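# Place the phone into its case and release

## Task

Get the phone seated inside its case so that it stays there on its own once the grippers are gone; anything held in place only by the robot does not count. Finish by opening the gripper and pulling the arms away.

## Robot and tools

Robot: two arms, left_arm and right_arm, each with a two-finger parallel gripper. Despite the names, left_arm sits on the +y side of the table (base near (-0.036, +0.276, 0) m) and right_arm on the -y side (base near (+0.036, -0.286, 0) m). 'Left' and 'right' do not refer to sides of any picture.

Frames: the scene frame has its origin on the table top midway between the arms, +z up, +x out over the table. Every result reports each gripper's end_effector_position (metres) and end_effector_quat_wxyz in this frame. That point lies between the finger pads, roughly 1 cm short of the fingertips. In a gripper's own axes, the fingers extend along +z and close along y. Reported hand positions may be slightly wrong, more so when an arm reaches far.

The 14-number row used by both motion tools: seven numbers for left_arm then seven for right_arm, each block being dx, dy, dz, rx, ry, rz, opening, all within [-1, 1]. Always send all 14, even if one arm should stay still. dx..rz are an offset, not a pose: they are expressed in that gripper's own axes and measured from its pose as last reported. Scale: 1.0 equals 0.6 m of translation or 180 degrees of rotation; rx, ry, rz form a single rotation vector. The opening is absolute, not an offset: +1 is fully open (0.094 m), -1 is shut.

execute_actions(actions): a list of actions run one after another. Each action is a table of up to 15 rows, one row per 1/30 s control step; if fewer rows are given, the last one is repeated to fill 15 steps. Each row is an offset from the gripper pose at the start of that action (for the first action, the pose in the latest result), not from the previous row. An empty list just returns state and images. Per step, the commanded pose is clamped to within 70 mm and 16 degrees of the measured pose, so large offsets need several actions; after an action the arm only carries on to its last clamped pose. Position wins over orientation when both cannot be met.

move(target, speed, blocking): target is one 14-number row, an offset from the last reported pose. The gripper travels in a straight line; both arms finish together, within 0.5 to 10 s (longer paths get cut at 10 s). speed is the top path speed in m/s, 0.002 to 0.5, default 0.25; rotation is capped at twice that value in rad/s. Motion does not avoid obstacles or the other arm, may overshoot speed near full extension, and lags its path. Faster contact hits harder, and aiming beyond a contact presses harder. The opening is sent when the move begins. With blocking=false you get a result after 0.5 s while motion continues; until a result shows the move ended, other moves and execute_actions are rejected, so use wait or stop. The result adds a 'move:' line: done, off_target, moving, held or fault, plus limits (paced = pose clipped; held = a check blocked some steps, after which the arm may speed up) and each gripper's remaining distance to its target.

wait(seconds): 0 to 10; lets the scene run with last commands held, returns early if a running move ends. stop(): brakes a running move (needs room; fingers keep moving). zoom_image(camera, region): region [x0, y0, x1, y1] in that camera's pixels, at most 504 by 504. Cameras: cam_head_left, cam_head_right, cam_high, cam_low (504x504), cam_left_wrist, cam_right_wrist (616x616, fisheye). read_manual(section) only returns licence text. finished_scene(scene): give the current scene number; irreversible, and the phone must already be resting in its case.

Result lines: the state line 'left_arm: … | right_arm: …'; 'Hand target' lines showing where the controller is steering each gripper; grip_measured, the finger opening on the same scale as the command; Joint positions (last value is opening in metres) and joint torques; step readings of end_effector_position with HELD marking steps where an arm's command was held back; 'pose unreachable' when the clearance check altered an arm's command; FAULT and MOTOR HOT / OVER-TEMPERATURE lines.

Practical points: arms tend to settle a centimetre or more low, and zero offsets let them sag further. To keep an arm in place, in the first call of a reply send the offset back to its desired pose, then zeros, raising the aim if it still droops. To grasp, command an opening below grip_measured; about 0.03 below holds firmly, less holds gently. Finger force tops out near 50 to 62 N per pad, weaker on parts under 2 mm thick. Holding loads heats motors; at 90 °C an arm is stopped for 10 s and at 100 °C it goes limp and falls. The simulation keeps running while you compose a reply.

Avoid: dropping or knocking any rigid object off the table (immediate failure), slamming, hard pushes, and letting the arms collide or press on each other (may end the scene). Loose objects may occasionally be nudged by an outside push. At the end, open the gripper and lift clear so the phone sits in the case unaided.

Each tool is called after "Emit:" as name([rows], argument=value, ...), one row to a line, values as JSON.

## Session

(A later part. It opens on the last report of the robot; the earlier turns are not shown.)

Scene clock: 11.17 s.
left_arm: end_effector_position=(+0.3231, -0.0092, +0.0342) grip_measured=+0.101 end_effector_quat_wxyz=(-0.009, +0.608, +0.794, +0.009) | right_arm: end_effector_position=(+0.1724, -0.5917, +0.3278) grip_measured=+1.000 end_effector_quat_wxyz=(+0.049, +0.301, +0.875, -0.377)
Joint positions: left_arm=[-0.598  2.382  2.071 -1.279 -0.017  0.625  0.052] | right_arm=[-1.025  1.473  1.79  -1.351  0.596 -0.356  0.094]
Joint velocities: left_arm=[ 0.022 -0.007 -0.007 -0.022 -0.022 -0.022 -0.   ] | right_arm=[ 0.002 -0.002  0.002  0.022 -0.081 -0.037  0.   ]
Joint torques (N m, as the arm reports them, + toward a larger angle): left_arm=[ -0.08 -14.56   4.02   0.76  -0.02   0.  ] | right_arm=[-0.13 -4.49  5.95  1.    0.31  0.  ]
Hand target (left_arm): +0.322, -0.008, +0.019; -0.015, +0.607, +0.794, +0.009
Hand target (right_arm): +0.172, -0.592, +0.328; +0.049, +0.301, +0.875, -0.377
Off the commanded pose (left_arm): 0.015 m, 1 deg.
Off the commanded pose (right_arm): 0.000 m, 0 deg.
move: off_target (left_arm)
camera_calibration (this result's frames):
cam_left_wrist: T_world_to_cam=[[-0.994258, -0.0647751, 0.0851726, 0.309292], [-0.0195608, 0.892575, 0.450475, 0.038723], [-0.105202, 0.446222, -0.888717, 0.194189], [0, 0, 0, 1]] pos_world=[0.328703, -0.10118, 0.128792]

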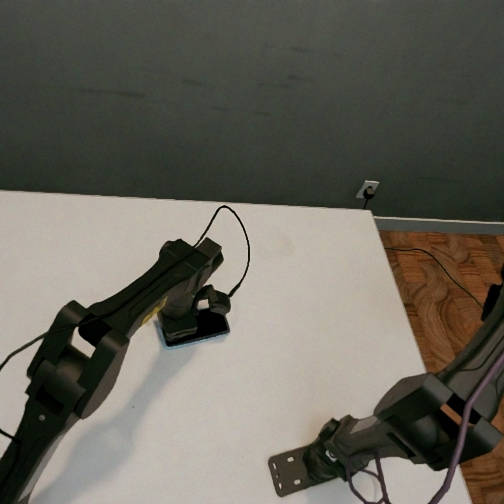

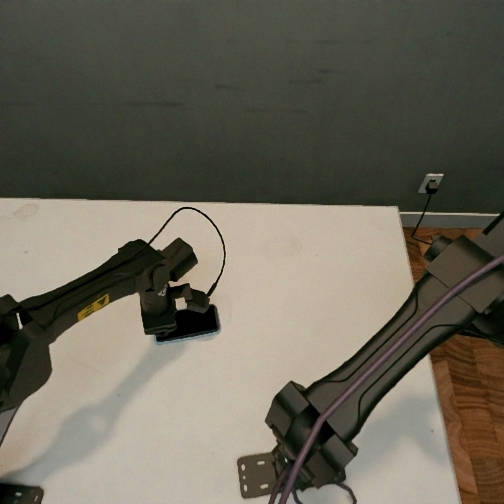

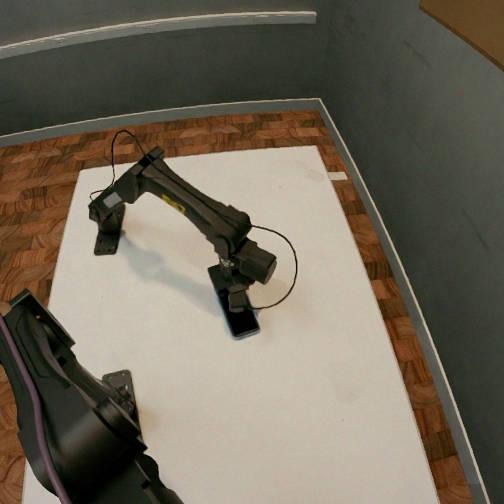

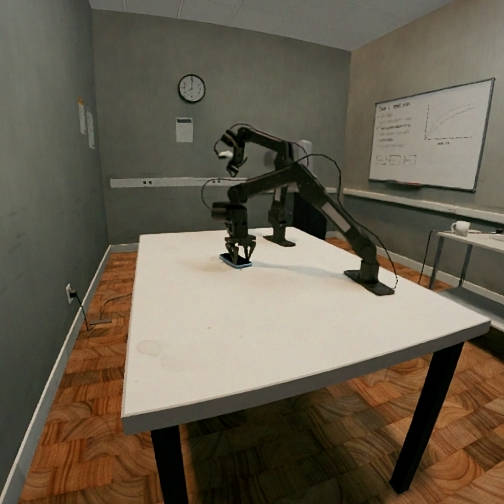

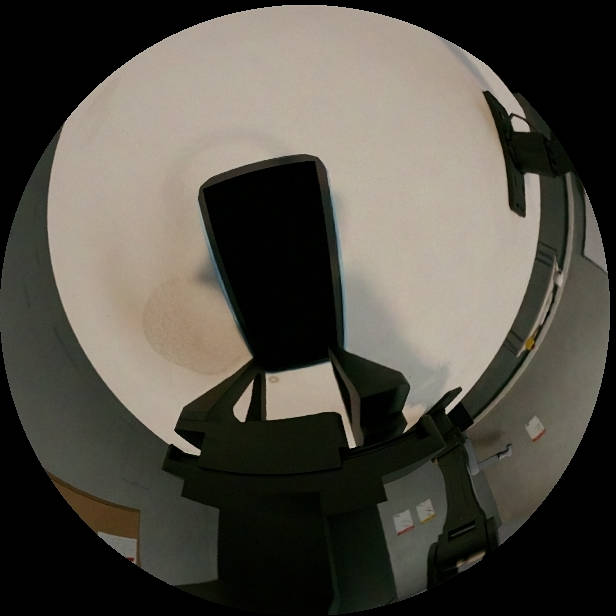

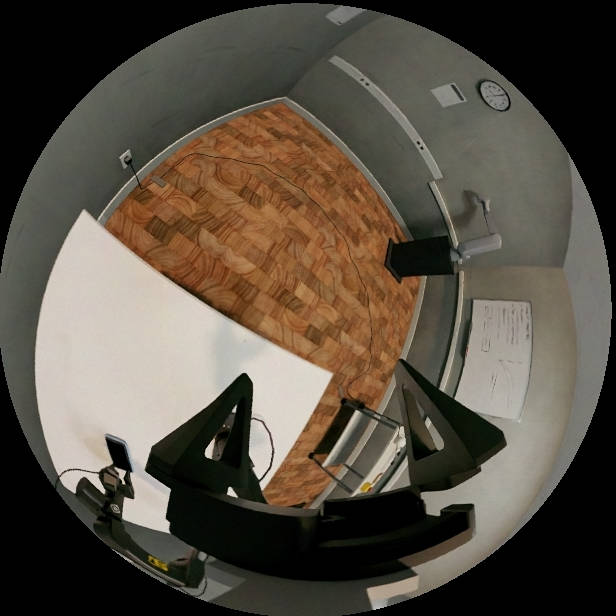

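Emit:
move(target=[0,0,0.05,0,0,0,0.1,0,0,0,0,0,0,1], speed=0.03)

Emit:
zoom_image(camera="cam_low", region=[200, 225, 280, 285])

Emit:
zoom_image(camera="cam_high", region=[190, 270, 290, 350])

Scene clock: 12.67 s.
left_arm: end_effector_position=(+0.3229, -0.0091, +0.0333) grip_measured=+0.101 end_effector_quat_wxyz=(+0.001, +0.607, +0.794, +0.008) | right_arm: end_effector_position=(+0.1724, -0.5917, +0.3278) grip_measured=+1.000 end_effector_quat_wxyz=(+0.049, +0.301, +0.875, -0.377)
Joint positions: left_arm=[-0.598  2.356  2.022 -1.235 -0.017  0.625  0.052] | right_arm=[-1.025  1.473  1.79  -1.351  0.596 -0.356  0.094]
Joint velocities: left_arm=[-0.017  0.007 -0.007 -0.007 -0.007 -0.022 -0.   ] | right_arm=[ 0.002 -0.012 -0.002 -0.007 -0.007 -0.066  0.   ]
Joint torques (N m, as the arm reports them, + toward a larger angle): left_arm=[  0.1  -12.23   3.1    1.02   0.01   0.  ] | right_arm=[ 0.02 -4.48  5.99  1.03  0.33 -0.02]
Hand target (left_arm): +0.322, -0.007, +0.005; -0.010, +0.607, +0.794, +0.009
Hand target (right_arm): +0.172, -0.592, +0.328; +0.049, +0.301, +0.875, -0.377
Off the commanded pose (left_arm): 0.029 m, 1 deg.
Off the commanded pose (right_arm): 0.000 m, 0 deg.
move: off_target (left_arm)
camera_calibration (this result's frames):
cam_left_wrist: T_world_to_cam=[[-0.995484, -0.0637475, 0.0703348, 0.310069], [-0.0265717, 0.898466, 0.438237, 0.0417884], [-0.09113, 0.43439, -0.896103, 0.188904], [0, 0, 0, 1]] pos_world=[0.326994, -0.0998374, 0.129156]

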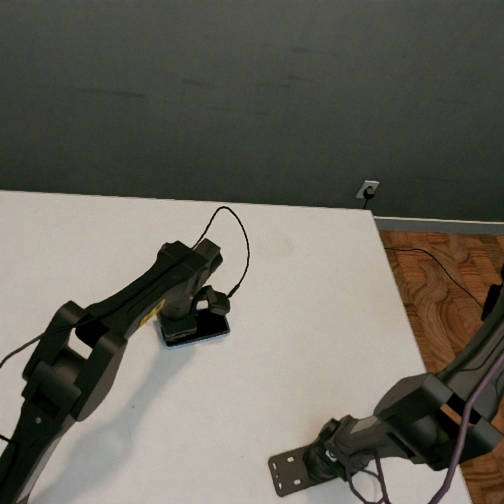

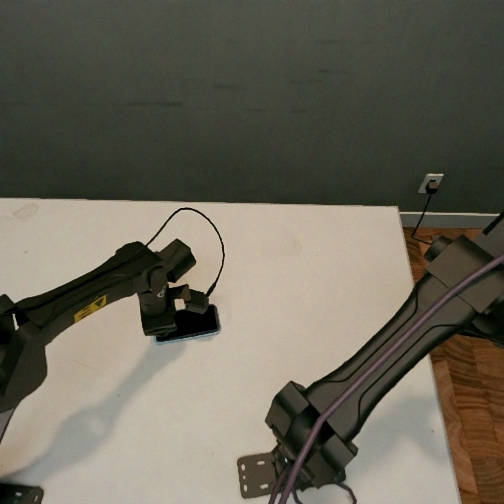

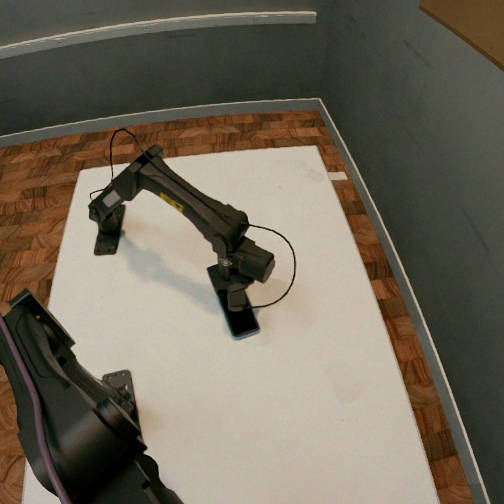

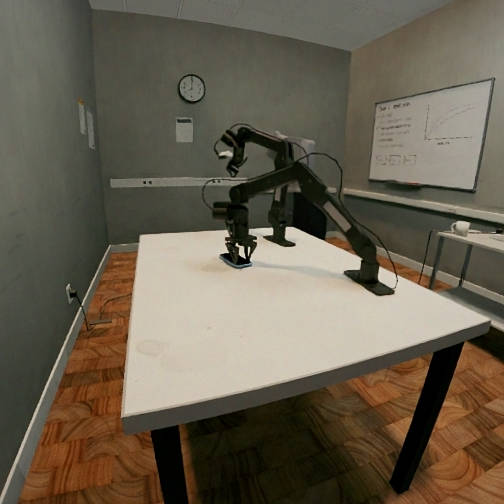

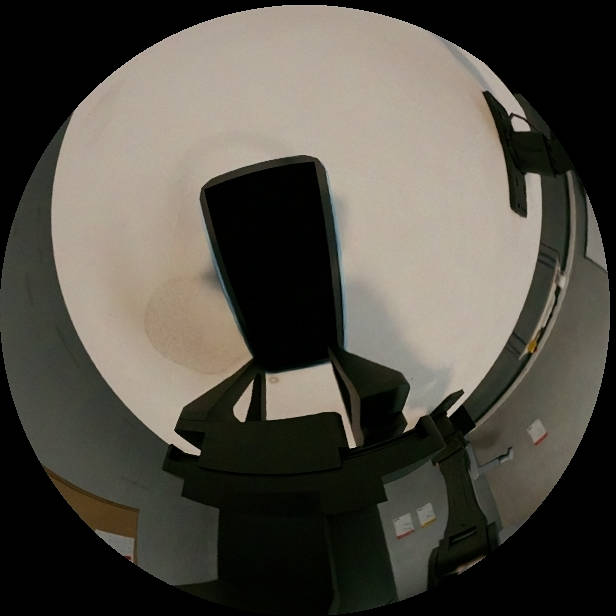

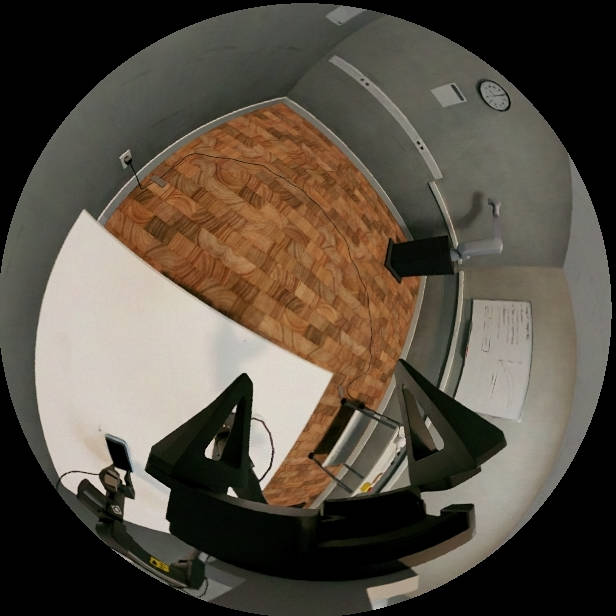

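Region (200, 225, 280, 285) of cam_low's 504x504 image, scaled by 6.300, with more detail than that image has; it fills the top 378 rows of this view, and the rest is white.

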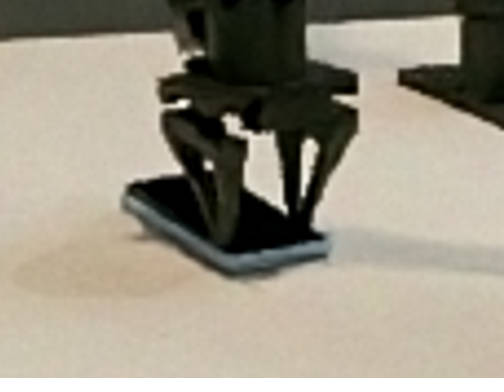

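Region (190, 270, 290, 350) of cam_high's 504x504 image, scaled by 5.040, with more detail than that image has; it fills the top 403 rows of this view, and the rest is white.

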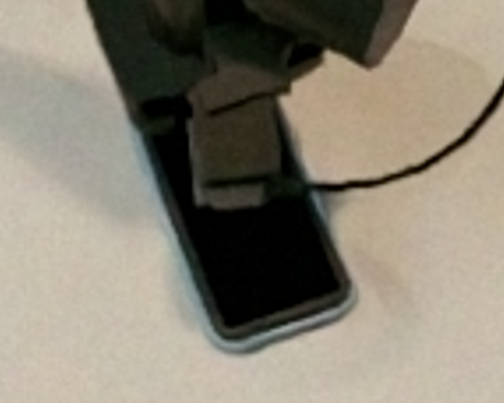

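Emit:
move(target=[0,0,-0.035,0,0,0,0.1,0,0,0,0,0,0,1], speed=0.1)

Emit:
move(target=[-0.185,0,0,0,0,0,0.1,0,0,0,0,0,0,1], speed=0.15)

Emit:
zoom_image(camera="cam_low", region=[200, 225, 280, 285])

Emit:
zoom_image(camera="cam_high", region=[190, 270, 290, 350])

Scene clock: 13.77 s.
left_arm: end_effector_position=(+0.3213, -0.0079, +0.0456) grip_measured=+0.101 end_effector_quat_wxyz=(-0.003, +0.607, +0.794, +0.009) | right_arm: end_effector_position=(+0.1724, -0.5917, +0.3278) grip_measured=+1.000 end_effector_quat_wxyz=(+0.049, +0.301, +0.875, -0.377)
Joint positions: left_arm=[-0.598  2.352  2.065 -1.291 -0.017  0.625  0.052] | right_arm=[-1.025  1.473  1.79  -1.351  0.596 -0.356  0.094]
Joint velocities: left_arm=[-0.007  0.002  0.007  0.037 -0.037 -0.007 -0.   ] | right_arm=[-0.007  0.002  0.002  0.007 -0.007 -0.007  0.   ]
Joint torques (N m, as the arm reports them, + toward a larger angle): left_arm=[ -0.13 -15.98   9.88   0.17   0.02  -0.04] | right_arm=[-0.06 -4.51  6.02  1.02  0.35 -0.01]
Hand target (left_arm): +0.322, -0.010, +0.054; +0.001, +0.607, +0.794, +0.008
Hand target (right_arm): +0.172, -0.592, +0.328; +0.049, +0.301, +0.875, -0.377
Off the commanded pose (left_arm): 0.009 m, 1 deg.
Off the commanded pose (right_arm): 0.000 m, 0 deg.
move: done
camera_calibration (this result's frames):
cam_left_wrist: T_world_to_cam=[[-0.994983, -0.0641536, 0.0767684, 0.307279], [-0.0235658, 0.896033, 0.443362, 0.0339851], [-0.0972303, 0.439328, -0.893049, 0.20115], [0, 0, 0, 1]] pos_world=[0.326096, -0.0991098, 0.14098]

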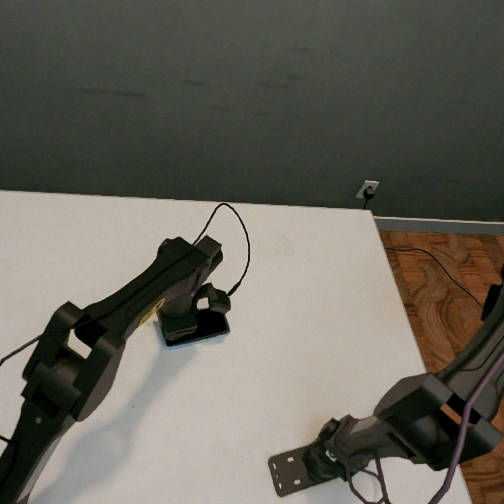

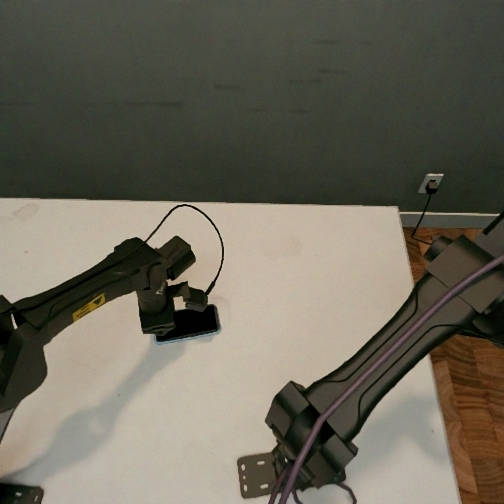

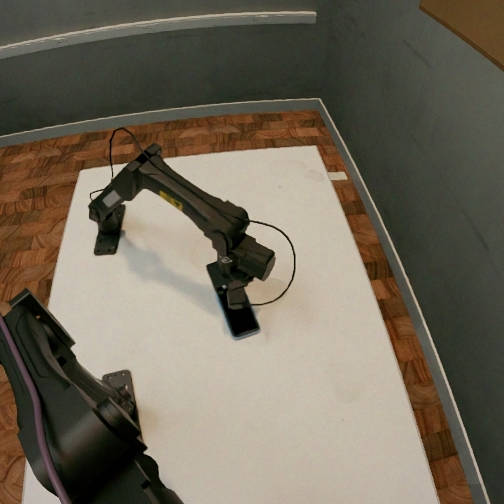

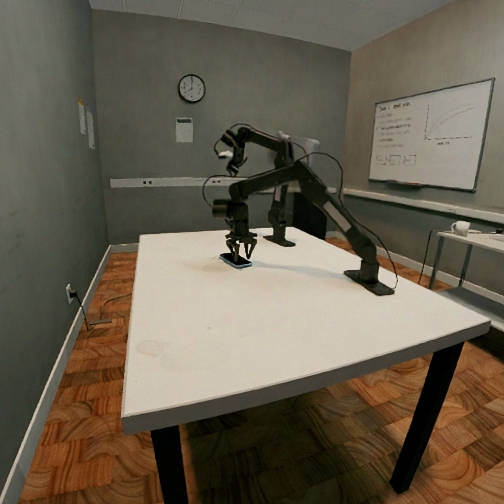

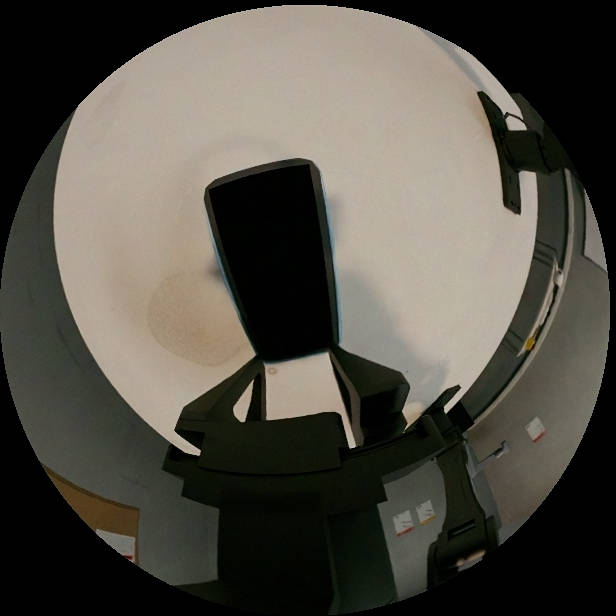

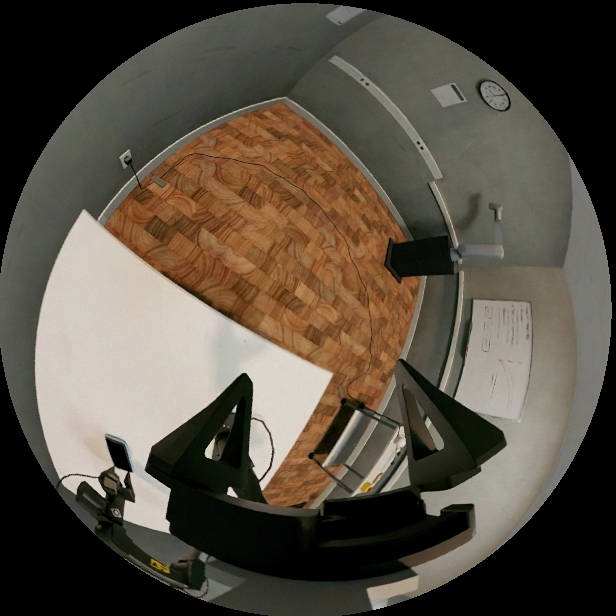

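Scene clock: 14.87 s.
left_arm: end_effector_position=(+0.3479, -0.1061, +0.0447) grip_measured=+0.101 end_effector_quat_wxyz=(+0.071, +0.609, +0.790, +0.000) | right_arm: end_effector_position=(+0.1724, -0.5917, +0.3278) grip_measured=+1.000 end_effector_quat_wxyz=(+0.049, +0.301, +0.875, -0.377)
Joint positions: left_arm=[-0.709  2.78   2.856 -1.507 -0.019  0.523  0.052] | right_arm=[-1.025  1.473  1.79  -1.351  0.596 -0.356  0.094]
Joint velocities: left_arm=[ 0.012 -0.012 -0.002 -0.007  0.007 -0.007  0.001] | right_arm=[-0.012 -0.002  0.022 -0.081  0.066  0.007  0.   ]
Joint torques (N m, as the arm reports them, + toward a larger angle): left_arm=[ -0.85 -16.27   9.55   0.79   0.07  -0.07] | right_arm=[-0.03 -4.45  5.9   1.    0.32 -0.01]
Hand target (left_arm): +0.348, -0.114, +0.042; +0.079, +0.607, +0.791, -0.004
Hand target (right_arm): +0.172, -0.592, +0.328; +0.049, +0.301, +0.875, -0.377
Off the commanded pose (left_arm): 0.009 m, 9 deg.
Off the commanded pose (right_arm): 0.000 m, 0 deg.
elbow stopped short (left arm): the move would have taken joint 3 (elbow) straighter than the controller allows; a more bent joint 3 avoids this.
move: off_target (left_arm)
camera_calibration (this result's frames):
cam_left_wrist: T_world_to_cam=[[-0.998271, -0.0532822, -0.0248213, 0.334373], [-0.0585703, 0.937309, 0.343542, 0.144039], [0.00496052, 0.344402, -0.938809, 0.202478], [0, 0, 0, 1]] pos_world=[0.341227, -0.186927, 0.148904]

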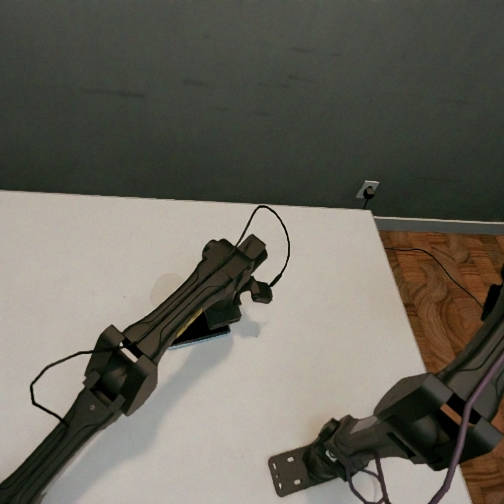

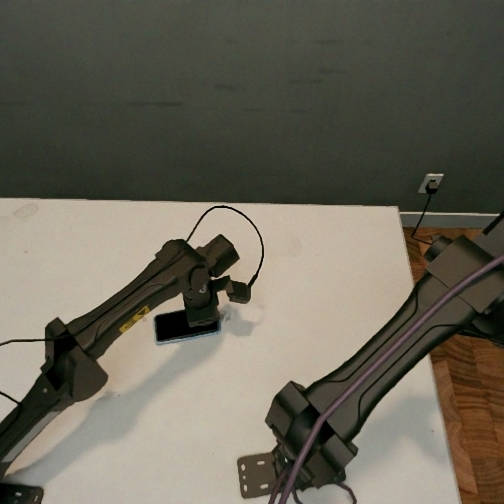

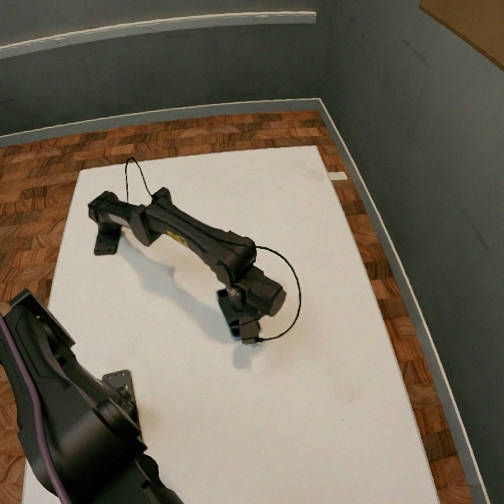

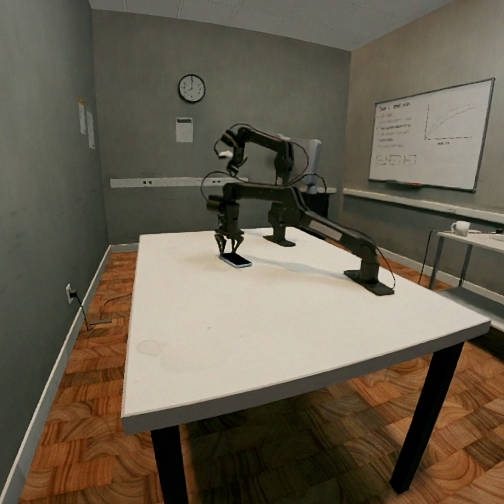

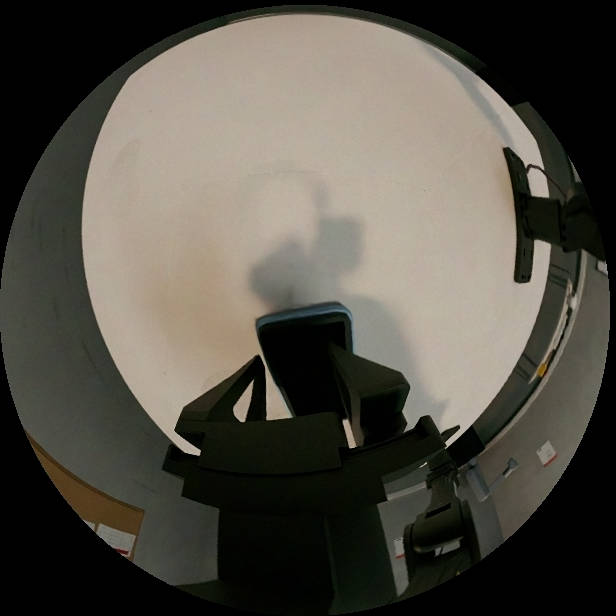

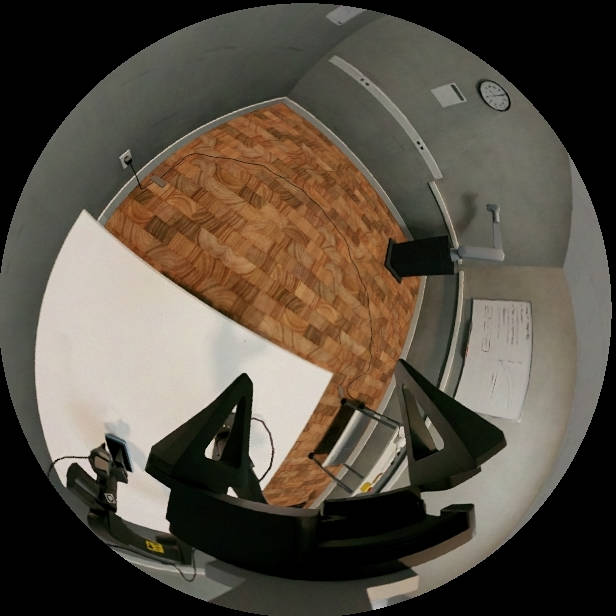

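Region (200, 225, 280, 285) of cam_low's 504x504 image, scaled by 6.300, with more detail than that image has; it fills the top 378 rows of this view, and the rest is white.

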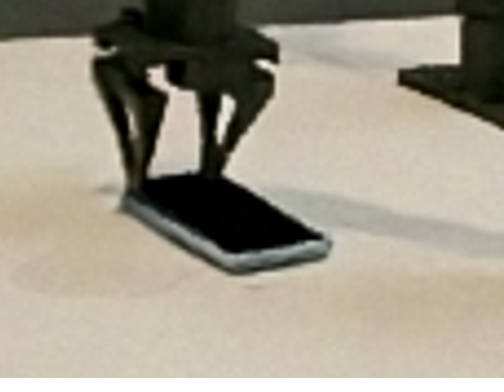

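Region (190, 270, 290, 350) of cam_high's 504x504 image, scaled by 5.040, with more detail than that image has; it fills the top 403 rows of this view, and the rest is white.

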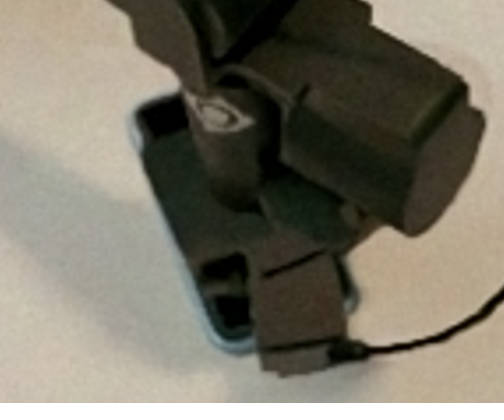

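Emit:
zoom_image(camera="cam_left_wrist", region=[230, 280, 390, 420])

Emit:
zoom_image(camera="cam_low", region=[210, 245, 265, 280])

Region (230, 280, 390, 420) of cam_left_wrist's 616x616 image, scaled by 3.150, with more detail than that image has; it fills the top 441 rows of this view, and the rest is white.

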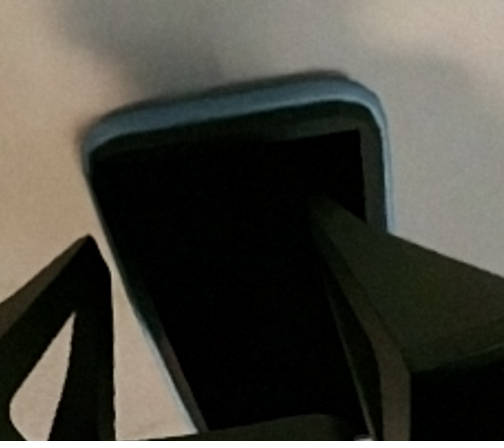

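Region (210, 245, 265, 280) of cam_low's 504x504 image, scaled by 9.164, with more detail than that image has; it fills the top 321 rows of this view, and the rest is white.

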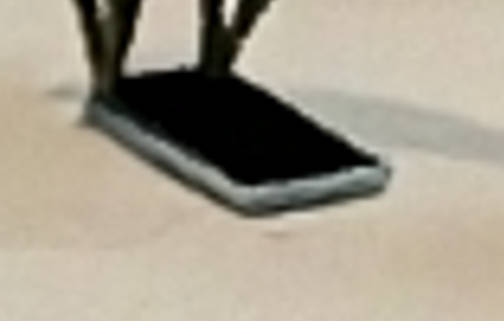

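Emit:
move(target=[0,-0.018,-0.006,0,0,0,-0.05,0,0,0,0,0,0,1], speed=0.05)

Emit:
zoom_image(camera="cam_left_wrist", region=[230, 280, 390, 420])

Scene clock: 16.10 s.
left_arm: end_effector_position=(+0.3395, -0.1036, +0.0437) grip_measured=-0.048 end_effector_quat_wxyz=(+0.059, +0.608, +0.791, +0.002) | right_arm: end_effector_position=(+0.1724, -0.5917, +0.3278) grip_measured=+1.000 end_effector_quat_wxyz=(+0.049, +0.301, +0.875, -0.377)
Joint positions: left_arm=[-0.718  2.714  2.724 -1.463 -0.02   0.512  0.045] | right_arm=[-1.025  1.473  1.79  -1.351  0.596 -0.356  0.094]
Joint velocities: left_arm=[-0.012 -0.11  -0.237  0.081 -0.051 -0.007  0.001] | right_arm=[-0.017 -0.002 -0.012  0.022 -0.007  0.022  0.   ]
Joint torques (N m, as the arm reports them, + toward a larger angle): left_arm=[ -0.72 -19.51   5.79   0.65   0.    -0.15] | right_arm=[-0.09 -4.48  5.93  1.01  0.32 -0.01]
Hand target (left_arm): +0.337, -0.109, +0.047; +0.068, +0.609, +0.790, +0.000
Hand target (right_arm): +0.172, -0.592, +0.328; +0.049, +0.301, +0.875, -0.377
Off the commanded pose (left_arm): 0.007 m, 1 deg.
Off the commanded pose (right_arm): 0.000 m, 0 deg.
move: done
camera_calibration (this result's frames):
cam_left_wrist: T_world_to_cam=[[-0.998423, -0.0553451, -0.00942762, 0.325246], [-0.0550287, 0.931442, 0.359705, 0.139093], [-0.0111266, 0.359656, -0.933018, 0.207528], [0, 0, 0, 1]] pos_world=[0.334696, -0.186195, 0.146661]

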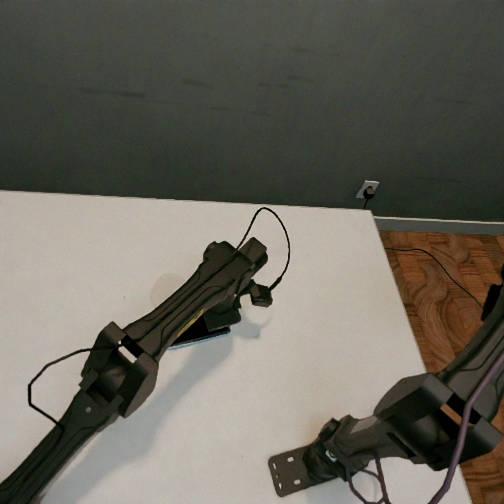

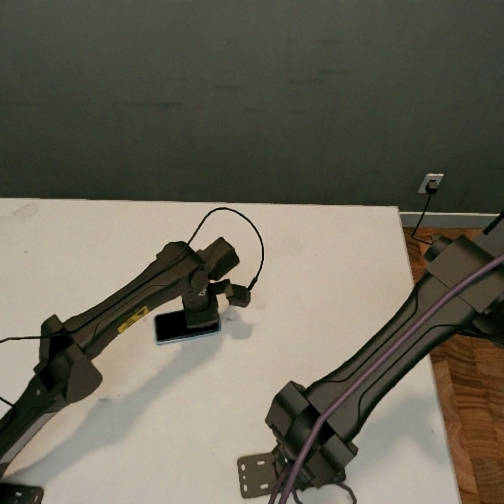

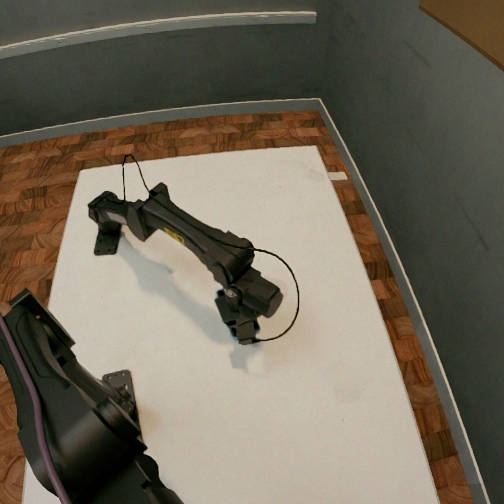

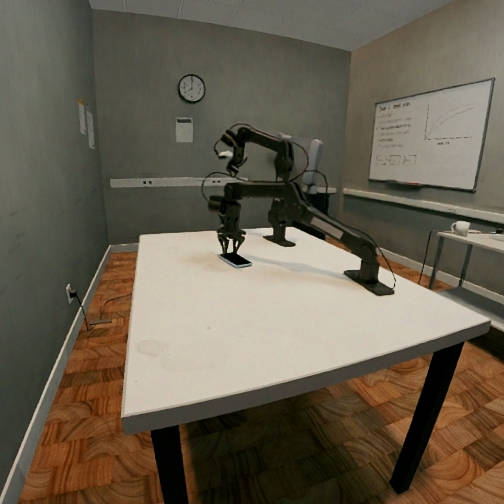

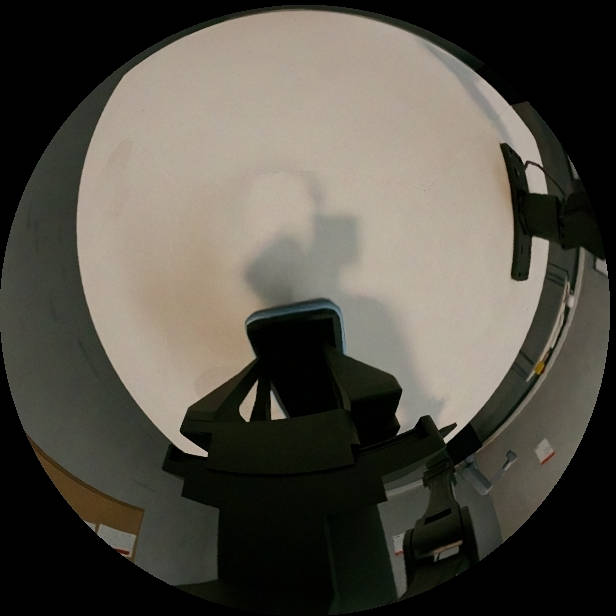

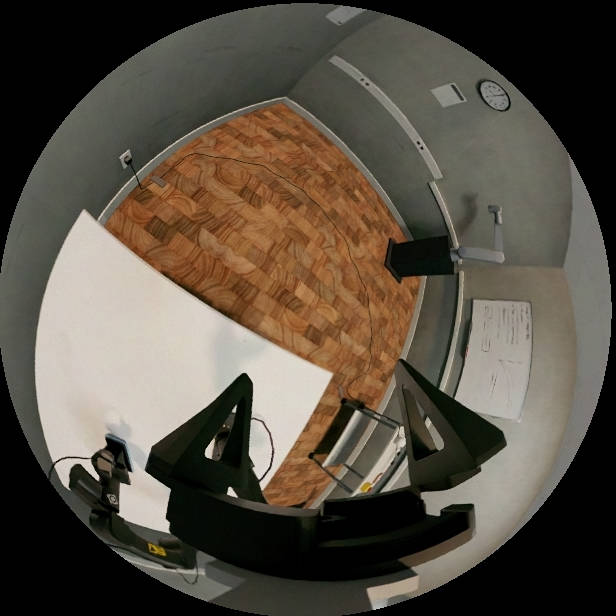

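Region (230, 280, 390, 420) of cam_left_wrist's 616x616 image, scaled by 3.150, with more detail than that image has; it fills the top 441 rows of this view, and the rest is white.

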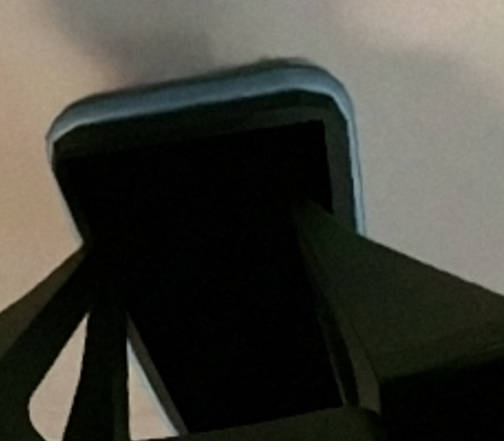

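Press.

Emit:
move(target=[-0.012,0,0.06,0,0,0,-0.05,0,0,0,0,0,0,1], speed=0.03)

Emit:
zoom_image(camera="cam_left_wrist", region=[230, 280, 390, 420])

Emit:
zoom_image(camera="cam_low", region=[200, 225, 280, 285])

Scene clock: 17.77 s.
left_arm: end_effector_position=(+0.3432, -0.1072, +0.0385) grip_measured=-0.048 end_effector_quat_wxyz=(+0.067, +0.608, +0.791, +0.001) | right_arm: end_effector_position=(+0.1724, -0.5917, +0.3278) grip_measured=+1.000 end_effector_quat_wxyz=(+0.049, +0.301, +0.875, -0.377)
Joint positions: left_arm=[-0.718  2.71   2.691 -1.419 -0.021  0.512  0.045] | right_arm=[-1.025  1.473  1.79  -1.351  0.596 -0.356  0.094]
Joint velocities: left_arm=[-0.027  0.022 -0.002  0.022 -0.051 -0.037 -0.001] | right_arm=[-0.017 -0.007 -0.007  0.007 -0.022  0.051  0.   ]
Joint torques (N m, as the arm reports them, + toward a larger angle): left_arm=[ -0.33 -13.93   4.63   1.22  -0.04  -0.06] | right_arm=[-0.01 -4.5   5.85  1.01  0.32 -0.01]
Hand target (left_arm): +0.344, -0.111, +0.009; +0.058, +0.608, +0.791, +0.002
Hand target (right_arm): +0.172, -0.592, +0.328; +0.049, +0.301, +0.875, -0.377
Off the commanded pose (left_arm): 0.030 m, 1 deg.
Off the commanded pose (right_arm): 0.000 m, 0 deg.
move: off_target (left_arm)
camera_calibration (this result's frames):
cam_left_wrist: T_world_to_cam=[[-0.998242, -0.0556044, -0.0205058, 0.328974], [-0.0592646, 0.935321, 0.3488, 0.146777], [-0.000215316, 0.349403, -0.936973, 0.199273], [0, 0, 0, 1]] pos_world=[0.337138, -0.188618, 0.142264]

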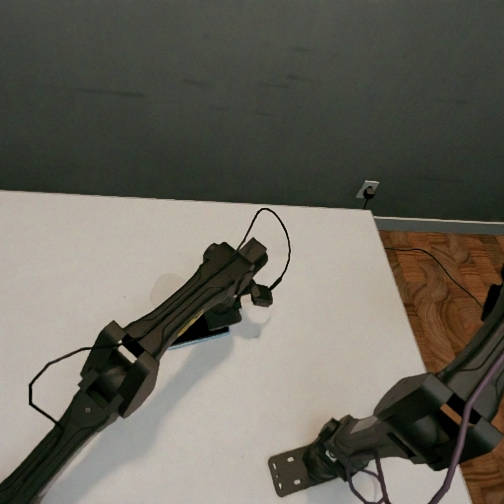

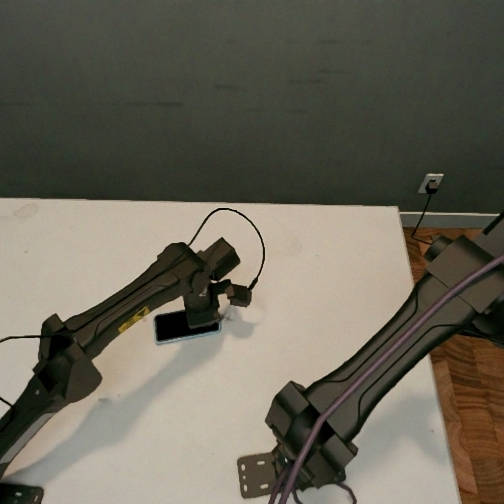

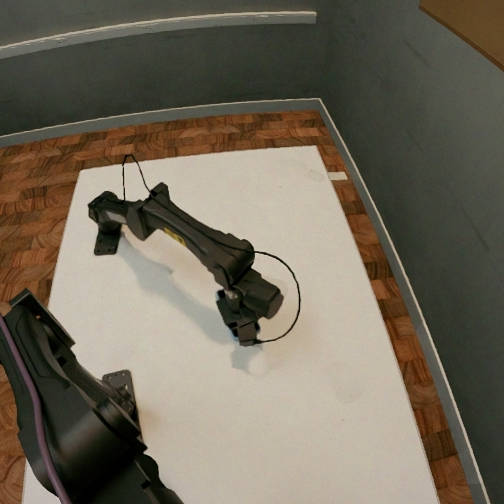

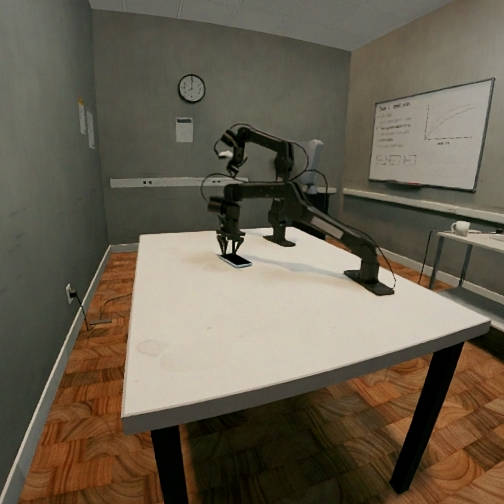

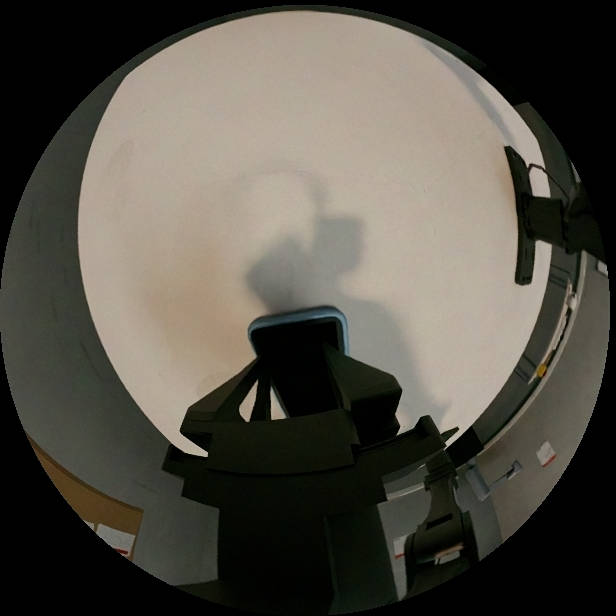

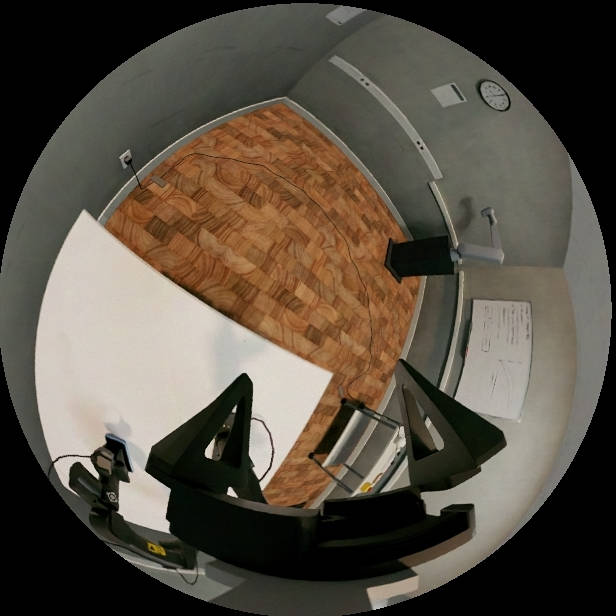

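Region (230, 280, 390, 420) of cam_left_wrist's 616x616 image, scaled by 3.150, with more detail than that image has; it fills the top 441 rows of this view, and the rest is white.

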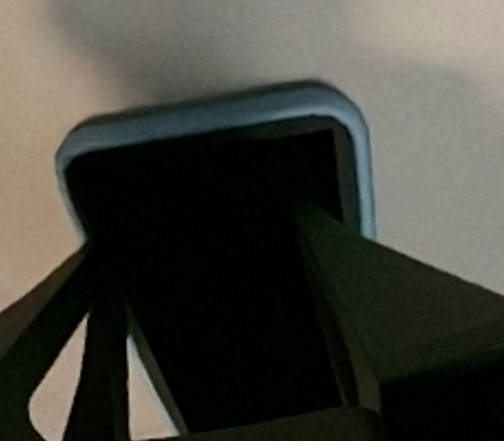

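Region (200, 225, 280, 285) of cam_low's 504x504 image, scaled by 6.300, with more detail than that image has; it fills the top 378 rows of this view, and the rest is white.

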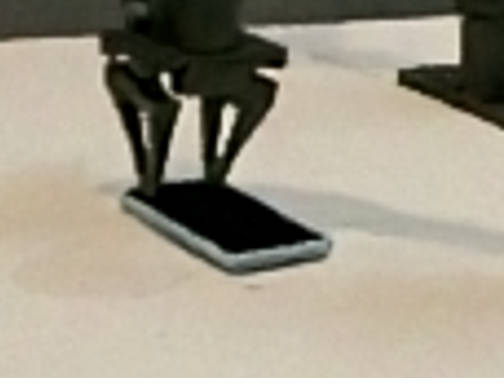

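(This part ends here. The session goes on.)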